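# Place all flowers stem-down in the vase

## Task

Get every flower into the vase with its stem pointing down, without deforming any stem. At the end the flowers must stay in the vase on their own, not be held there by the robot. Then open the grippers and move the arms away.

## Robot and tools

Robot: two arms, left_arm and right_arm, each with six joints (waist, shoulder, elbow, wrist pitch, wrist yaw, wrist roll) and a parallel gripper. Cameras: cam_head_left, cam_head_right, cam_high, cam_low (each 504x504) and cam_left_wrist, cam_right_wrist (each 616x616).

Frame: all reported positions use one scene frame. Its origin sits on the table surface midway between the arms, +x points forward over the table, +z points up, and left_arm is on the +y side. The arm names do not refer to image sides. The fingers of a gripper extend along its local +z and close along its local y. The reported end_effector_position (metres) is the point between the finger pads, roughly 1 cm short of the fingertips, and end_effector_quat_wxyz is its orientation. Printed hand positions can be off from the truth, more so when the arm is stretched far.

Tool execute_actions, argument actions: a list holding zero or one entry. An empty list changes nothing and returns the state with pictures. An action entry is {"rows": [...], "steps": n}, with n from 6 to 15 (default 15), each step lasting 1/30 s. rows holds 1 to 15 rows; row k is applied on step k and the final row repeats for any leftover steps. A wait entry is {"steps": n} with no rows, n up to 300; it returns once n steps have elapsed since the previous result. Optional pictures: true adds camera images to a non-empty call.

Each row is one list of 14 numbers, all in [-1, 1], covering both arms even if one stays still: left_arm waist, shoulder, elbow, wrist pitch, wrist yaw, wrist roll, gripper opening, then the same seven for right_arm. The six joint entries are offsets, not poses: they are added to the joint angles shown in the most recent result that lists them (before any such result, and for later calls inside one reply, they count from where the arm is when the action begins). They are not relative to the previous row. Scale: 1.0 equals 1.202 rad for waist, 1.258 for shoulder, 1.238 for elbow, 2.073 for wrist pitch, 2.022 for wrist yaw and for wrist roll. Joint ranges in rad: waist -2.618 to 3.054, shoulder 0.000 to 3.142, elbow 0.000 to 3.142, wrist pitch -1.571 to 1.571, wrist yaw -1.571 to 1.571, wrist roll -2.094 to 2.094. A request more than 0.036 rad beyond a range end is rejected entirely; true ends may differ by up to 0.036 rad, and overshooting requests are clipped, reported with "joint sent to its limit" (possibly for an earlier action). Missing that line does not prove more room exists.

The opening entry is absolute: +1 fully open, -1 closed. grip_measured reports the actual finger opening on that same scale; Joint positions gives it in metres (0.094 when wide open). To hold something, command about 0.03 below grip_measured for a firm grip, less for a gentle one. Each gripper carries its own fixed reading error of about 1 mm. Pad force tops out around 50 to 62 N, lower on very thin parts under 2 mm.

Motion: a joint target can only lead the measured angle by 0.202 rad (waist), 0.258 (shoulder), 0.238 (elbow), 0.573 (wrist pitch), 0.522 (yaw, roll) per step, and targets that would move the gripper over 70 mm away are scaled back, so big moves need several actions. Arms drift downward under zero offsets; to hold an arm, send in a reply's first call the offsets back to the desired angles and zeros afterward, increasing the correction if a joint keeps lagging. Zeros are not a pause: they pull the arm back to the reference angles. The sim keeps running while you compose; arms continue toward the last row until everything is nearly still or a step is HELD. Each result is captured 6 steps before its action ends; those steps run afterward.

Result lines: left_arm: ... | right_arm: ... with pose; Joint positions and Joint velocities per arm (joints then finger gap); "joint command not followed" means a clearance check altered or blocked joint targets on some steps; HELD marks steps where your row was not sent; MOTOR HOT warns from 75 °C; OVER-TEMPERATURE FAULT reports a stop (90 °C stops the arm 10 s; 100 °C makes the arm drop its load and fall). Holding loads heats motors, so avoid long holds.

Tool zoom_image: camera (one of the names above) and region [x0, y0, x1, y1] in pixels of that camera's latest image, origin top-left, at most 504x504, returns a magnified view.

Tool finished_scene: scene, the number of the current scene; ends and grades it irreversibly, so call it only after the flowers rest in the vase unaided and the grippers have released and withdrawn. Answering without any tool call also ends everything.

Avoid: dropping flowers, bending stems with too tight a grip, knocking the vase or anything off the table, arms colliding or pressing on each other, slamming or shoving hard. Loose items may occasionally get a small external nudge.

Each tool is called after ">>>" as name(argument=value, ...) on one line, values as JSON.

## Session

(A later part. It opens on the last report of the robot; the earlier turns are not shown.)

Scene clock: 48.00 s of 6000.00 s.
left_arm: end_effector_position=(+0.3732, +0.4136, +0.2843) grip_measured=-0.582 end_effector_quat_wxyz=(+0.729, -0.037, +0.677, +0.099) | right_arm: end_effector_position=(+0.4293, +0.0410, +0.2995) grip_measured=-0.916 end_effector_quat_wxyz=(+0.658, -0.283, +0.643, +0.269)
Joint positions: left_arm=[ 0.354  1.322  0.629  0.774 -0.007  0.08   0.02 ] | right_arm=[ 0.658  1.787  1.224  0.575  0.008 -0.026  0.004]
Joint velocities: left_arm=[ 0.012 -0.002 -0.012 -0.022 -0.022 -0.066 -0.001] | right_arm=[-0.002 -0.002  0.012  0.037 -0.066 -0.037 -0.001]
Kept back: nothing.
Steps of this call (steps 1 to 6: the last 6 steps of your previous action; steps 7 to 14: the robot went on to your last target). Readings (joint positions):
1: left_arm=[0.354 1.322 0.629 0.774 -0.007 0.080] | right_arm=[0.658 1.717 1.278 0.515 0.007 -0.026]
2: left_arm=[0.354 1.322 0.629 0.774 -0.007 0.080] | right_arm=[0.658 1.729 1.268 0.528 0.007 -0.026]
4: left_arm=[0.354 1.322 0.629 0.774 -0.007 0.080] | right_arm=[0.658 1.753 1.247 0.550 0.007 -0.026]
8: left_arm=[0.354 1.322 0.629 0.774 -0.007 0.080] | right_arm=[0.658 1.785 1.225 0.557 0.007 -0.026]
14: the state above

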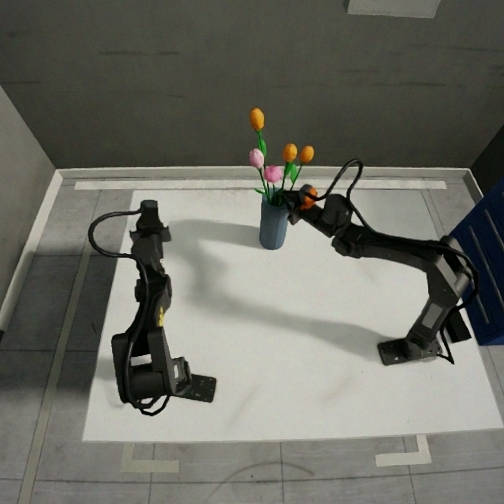

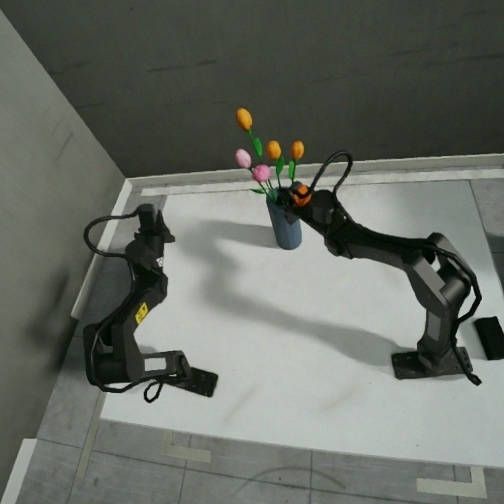

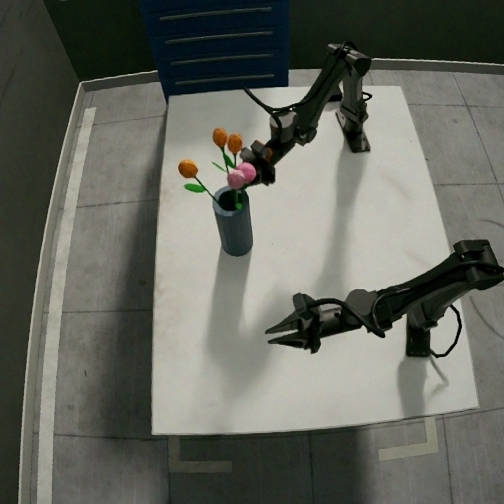

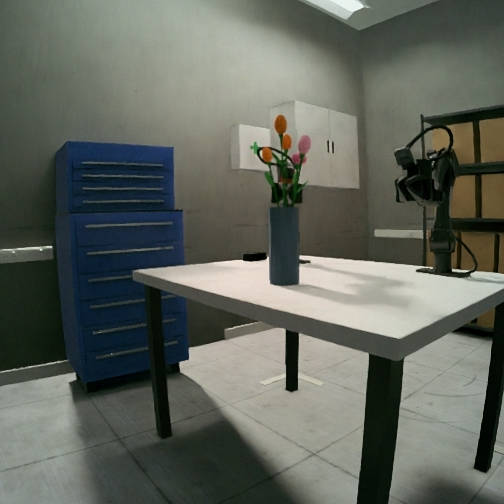

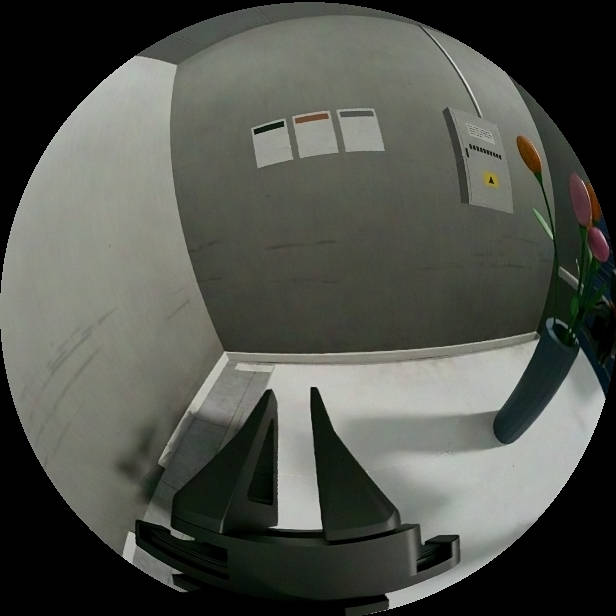

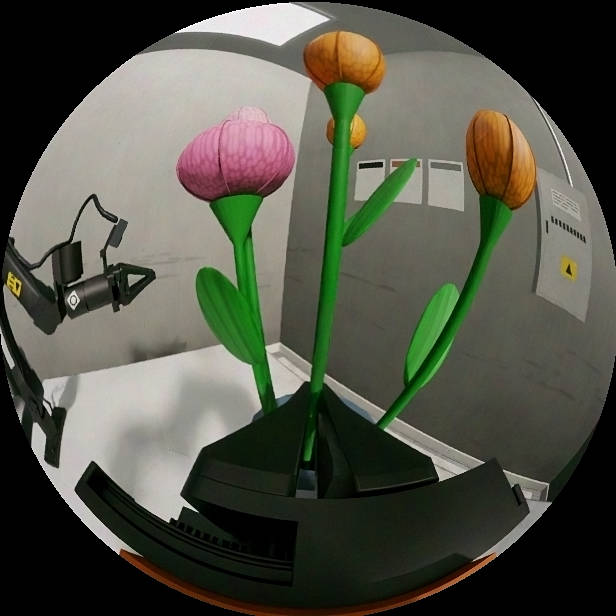

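>>> execute_actions(actions=[{"rows":[[0,0,0,0,0,0,-0.58,0,-0.01,-0.01,0.012,0,0,-0.938],[0,0,0,0,0,0,-0.58,0,-0.01,-0.02,0.018,0,0,-0.938],[0,0,0,0,0,0,-0.58,0,-0.01,-0.03,0.025,0,0,-0.938],[0,0,0,0,0,0,-0.58,0,-0.01,-0.04,0.032,0,0,-0.938],[0,0,0,0,0,0,-0.58,0,-0.01,-0.04,0.032,0,0,-0.938],[0,0,0,0,0,0,-0.58,0,-0.01,-0.04,0.032,0,0,-0.938],[0,0,0,0,0,0,-0.58,0,-0.01,-0.04,0.032,0,0,-0.938],[0,0,0,0,0,0,-0.58,0,-0.01,-0.04,0.032,0,0,-0.93],[0,0,0,0,0,0,-0.58,0,-0.01,-0.04,0.032,0,0,-0.92],[0,0,0,0,0,0,-0.58,0,-0.01,-0.04,0.032,0,0,-0.91],[0,0,0,0,0,0,-0.58,0,-0.01,-0.04,0.032,0,0,-0.895],[0,0,0,0,0,0,-0.58,0,-0.01,-0.04,0.032,0,0,-0.87],[0,0,0,0,0,0,-0.58,0,-0.01,-0.04,0.032,0,0,-0.84],[0,0,0,0,0,0,-0.58,0,-0.01,-0.04,0.032,0,0,-0.8],[0,0,0,0,0,0,-0.58,0,-0.01,-0.04,0.032,0,0,-0.76]],"steps":15}])

>>> execute_actions(actions=[{"steps":12}], pictures=true)

Scene clock: 48.77 s of 6000.00 s.
left_arm: end_effector_position=(+0.3732, +0.4136, +0.2843) grip_measured=-0.582 end_effector_quat_wxyz=(+0.729, -0.037, +0.677, +0.099) | right_arm: end_effector_position=(+0.4266, +0.0381, +0.2863) grip_measured=-0.911 end_effector_quat_wxyz=(+0.656, -0.284, +0.646, +0.268)
Joint positions: left_arm=[ 0.354  1.322  0.629  0.774 -0.007  0.08   0.02 ] | right_arm=[ 0.658  1.787  1.176  0.615  0.008 -0.026  0.004]
Joint velocities: left_arm=[-0.017 -0.027 -0.002 -0.037  0.051 -0.037 -0.   ] | right_arm=[-0.022 -0.022 -0.007  0.007 -0.037 -0.095  0.004]
Steps of this call (steps 1 to 14: the robot went on to your last target; steps 15 to 23: the first 9 steps of this action). Readings (joint positions):
15: left_arm=[0.354 1.322 0.629 0.774 -0.007 0.080] | right_arm=[0.658 1.787 1.224 0.580 0.008 -0.026]
16: left_arm=[0.354 1.322 0.629 0.774 -0.007 0.080] | right_arm=[0.658 1.787 1.221 0.584 0.008 -0.026]
18: left_arm=[0.354 1.322 0.629 0.774 -0.007 0.080] | right_arm=[0.658 1.787 1.205 0.603 0.008 -0.026]
22: left_arm=[0.354 1.322 0.629 0.774 -0.007 0.080] | right_arm=[0.658 1.787 1.178 0.614 0.008 -0.026]
23: the state above

Scene clock: 49.17 s of 6000.00 s.
left_arm: end_effector_position=(+0.3732, +0.4136, +0.2843) grip_measured=-0.582 end_effector_quat_wxyz=(+0.729, -0.037, +0.677, +0.099) | right_arm: end_effector_position=(+0.4266, +0.0380, +0.2885) grip_measured=-0.762 end_effector_quat_wxyz=(+0.659, -0.283, +0.643, +0.269)
Joint positions: left_arm=[ 0.354  1.322  0.629  0.774 -0.007  0.08   0.02 ] | right_arm=[ 0.658  1.787  1.176  0.624  0.008 -0.026  0.011]
Joint velocities: left_arm=[ 0.002  0.022 -0.002  0.037 -0.007 -0.007 -0.001] | right_arm=[-0.002 -0.002  0.027 -0.022 -0.022  0.051 -0.001]
Kept back: nothing.
Steps of this call (steps 1 to 6: the last 6 steps of your previous action; steps 7 to 12: the robot went on to your last target). Readings (joint positions):
1: left_arm=[0.354 1.322 0.629 0.774 -0.007 0.080] | right_arm=[0.658 1.787 1.176 0.616 0.008 -0.026]
2: left_arm=[0.354 1.322 0.629 0.774 -0.007 0.080] | right_arm=[0.658 1.787 1.176 0.618 0.008 -0.026]
4: left_arm=[0.354 1.322 0.629 0.774 -0.007 0.080] | right_arm=[0.658 1.787 1.176 0.620 0.008 -0.026]
8: left_arm=[0.354 1.322 0.629 0.774 -0.007 0.080] | right_arm=[0.658 1.787 1.176 0.622 0.008 -0.026]
12: the state above

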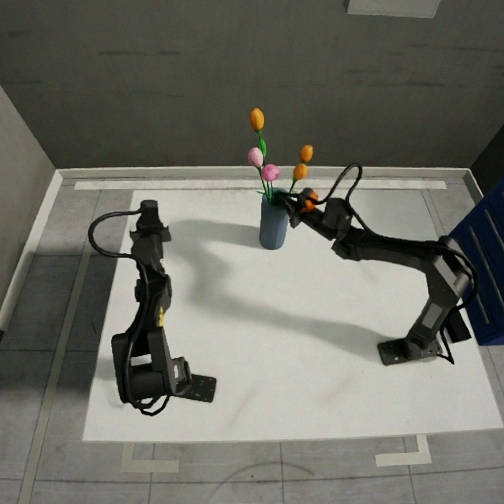

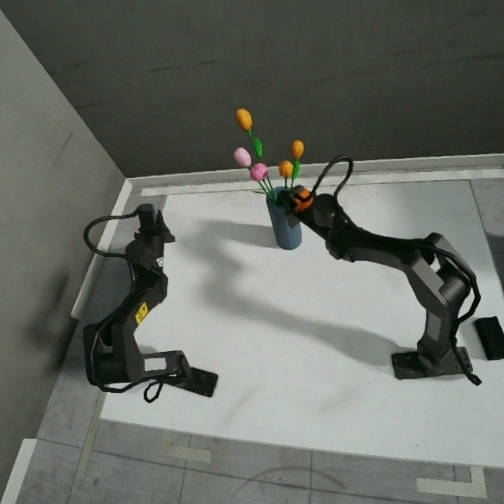

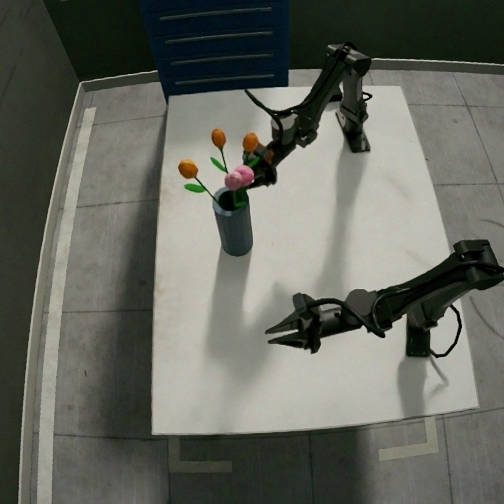

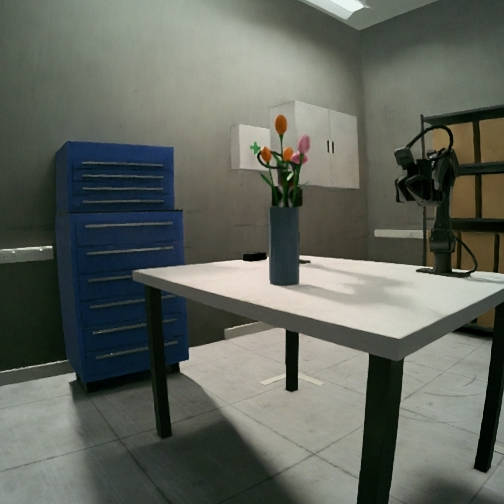

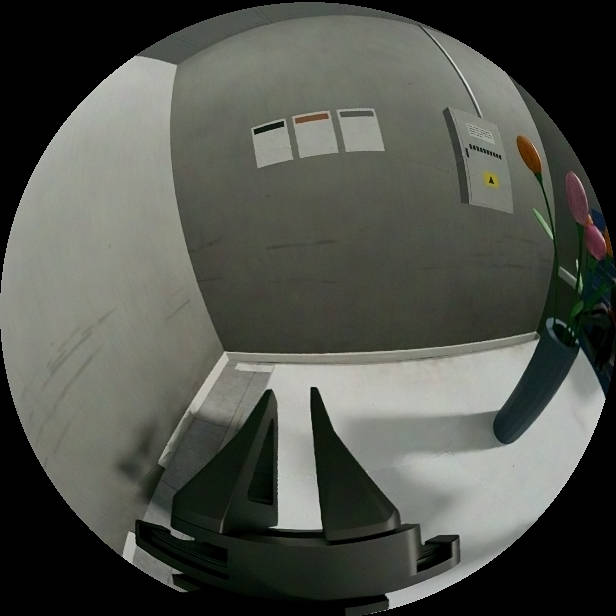

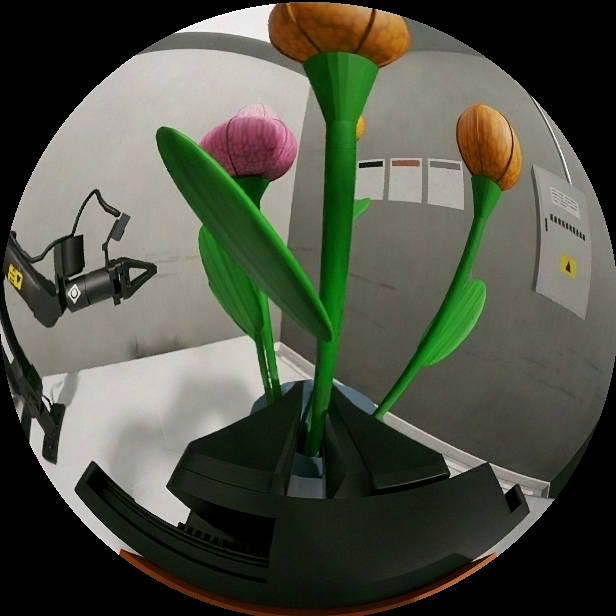

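Released; retracting radially.

>>> execute_actions(actions=[{"rows":[[0,0,0,0,0,0,-0.58,0,-0.02,-0.01,0,0,0,-0.72],[0,0,0,0,0,0,-0.58,0,-0.045,-0.035,0,0,0,-0.7],[0,0,0,0,0,0,-0.58,0,-0.075,-0.065,0,0,0,-0.7],[0,0,0,0,0,0,-0.58,0,-0.11,-0.1,0,0,0,-0.7],[0,0,0,0,0,0,-0.58,0,-0.15,-0.14,0,0,0,-0.7],[0,0,0,0,0,0,-0.58,0,-0.19,-0.18,0,0,0,-0.7],[0,0,0,0,0,0,-0.58,0,-0.23,-0.22,0,0,0,-0.7],[0,0,0,0,0,0,-0.58,0,-0.27,-0.26,0,0,0,-0.7],[0,0,0,0,0,0,-0.58,0,-0.31,-0.3,0,0,0,-0.7],[0,0,0,0,0,0,-0.58,0,-0.35,-0.34,0,0,0,-0.7],[0,0,0,0,0,0,-0.58,0,-0.39,-0.38,0,0,0,-0.7],[0,0,0,0,0,0,-0.58,0,-0.43,-0.42,0,0,0,-0.7],[0,0,0,0,0,0,-0.58,0,-0.47,-0.46,0,0,0,-0.7],[0,0,0,0,0,0,-0.58,0,-0.5,-0.49,0,0,0,-0.7],[0,0,0,0,0,0,-0.58,0,-0.52,-0.51,0,0,0,-0.7]],"steps":15}])

>>> execute_actions(actions=[{"steps":16}], pictures=true)

Scene clock: 50.13 s of 6000.00 s.
left_arm: end_effector_position=(+0.3732, +0.4136, +0.2843) grip_measured=-0.582 end_effector_quat_wxyz=(+0.729, -0.037, +0.677, +0.099) | right_arm: end_effector_position=(+0.3762, -0.0149, +0.2805) grip_measured=-0.702 end_effector_quat_wxyz=(+0.648, -0.287, +0.653, +0.265)
Joint positions: left_arm=[ 0.354  1.322  0.629  0.774 -0.007  0.08   0.02 ] | right_arm=[ 0.658  1.517  0.882  0.617  0.008 -0.026  0.014]
Joint velocities: left_arm=[-0.012 -0.022 -0.007 -0.022 -0.051 -0.037 -0.   ] | right_arm=[-0.007 -1.604 -1.375 -0.066 -0.022 -0.022 -0.001]
Steps of this call (steps 1 to 15: the robot went on to your last target; steps 16 to 20: nothing new was sent; steps 21 to 29: the first 9 steps of this action). Readings (joint positions):
21: left_arm=[0.354 1.322 0.629 0.774 -0.007 0.080] | right_arm=[0.658 1.787 1.176 0.624 0.008 -0.026]
22: left_arm=[0.354 1.322 0.629 0.774 -0.007 0.080] | right_arm=[0.658 1.783 1.170 0.625 0.008 -0.026]
24: left_arm=[0.354 1.322 0.629 0.774 -0.007 0.080] | right_arm=[0.658 1.746 1.120 0.625 0.008 -0.026]
28: left_arm=[0.354 1.322 0.629 0.774 -0.007 0.080] | right_arm=[0.658 1.572 0.930 0.617 0.008 -0.026]
29: the state above

Scene clock: 50.67 s of 6000.00 s.
left_arm: end_effector_position=(+0.3732, +0.4136, +0.2843) grip_measured=-0.582 end_effector_quat_wxyz=(+0.729, -0.037, +0.677, +0.099) | right_arm: end_effector_position=(+0.3129, -0.0814, +0.2765) grip_measured=-0.702 end_effector_quat_wxyz=(+0.662, -0.281, +0.640, +0.271)
Joint positions: left_arm=[ 0.354  1.322  0.629  0.774 -0.007  0.08   0.02 ] | right_arm=[ 0.658  1.144  0.546  0.622  0.008 -0.026  0.014]
Joint velocities: left_arm=[0.012 0.002 0.007 0.007 0.037 0.007 0.001] | right_arm=[-0.007 -0.042 -0.022 -0.081 -0.066 -0.037 -0.001]
Kept back: nothing.
Steps of this call (steps 1 to 6: the last 6 steps of your previous action; steps 7 to 16: the robot went on to your last target). Readings (joint positions):
1: left_arm=[0.354 1.322 0.629 0.774 -0.007 0.080] | right_arm=[0.658 1.461 0.835 0.617 0.008 -0.026]
2: left_arm=[0.354 1.322 0.629 0.774 -0.007 0.080] | right_arm=[0.658 1.404 0.789 0.618 0.008 -0.026]
4: left_arm=[0.354 1.322 0.629 0.774 -0.007 0.080] | right_arm=[0.658 1.293 0.696 0.622 0.008 -0.026]
8: left_arm=[0.354 1.322 0.629 0.774 -0.007 0.080] | right_arm=[0.658 1.148 0.560 0.625 0.008 -0.026]
16: the state above

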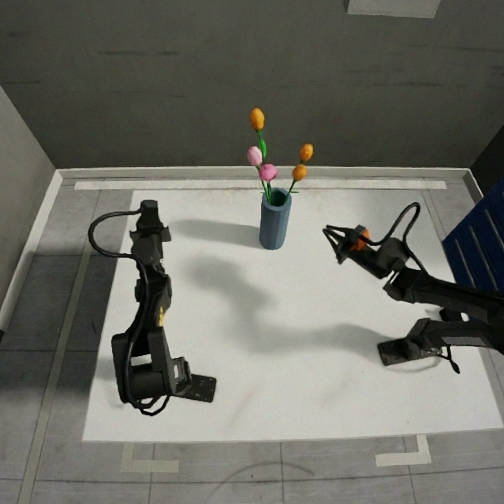

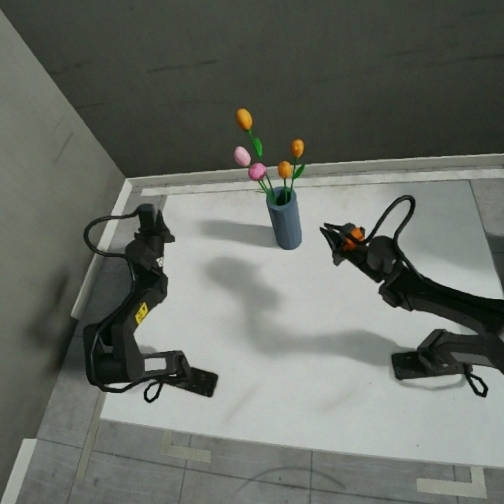

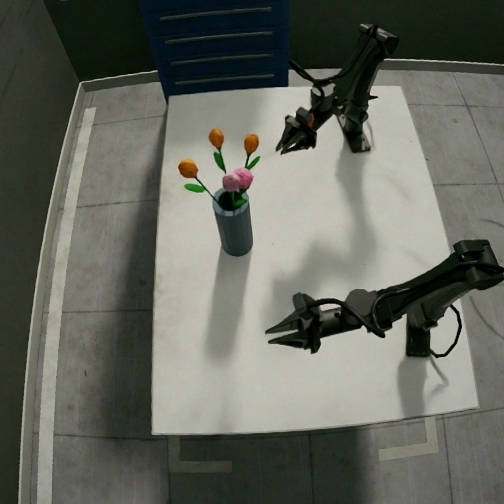

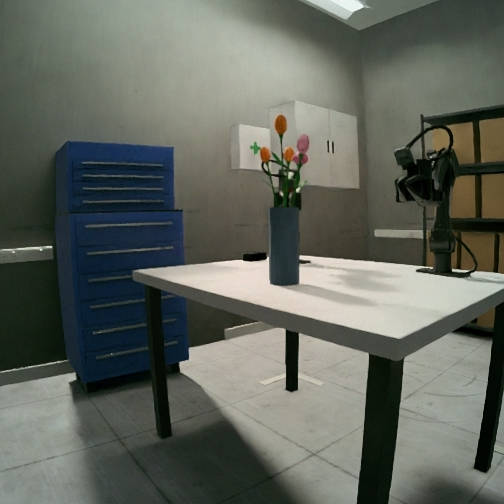

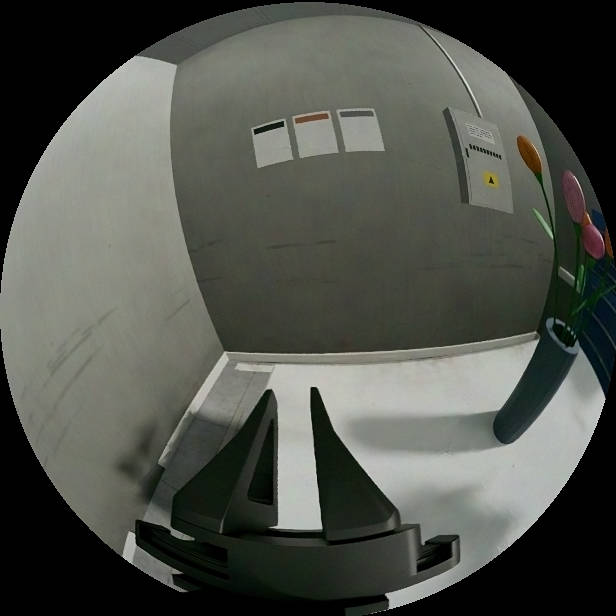

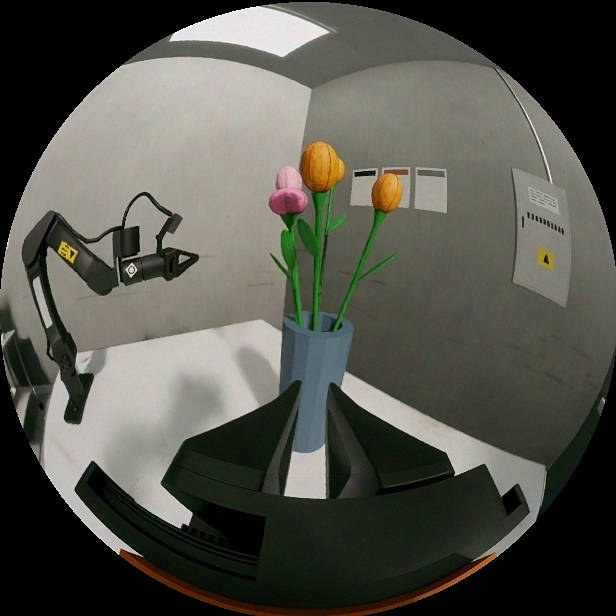

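>>> finished_scene(scene=2)

The scene is finished: the task was done.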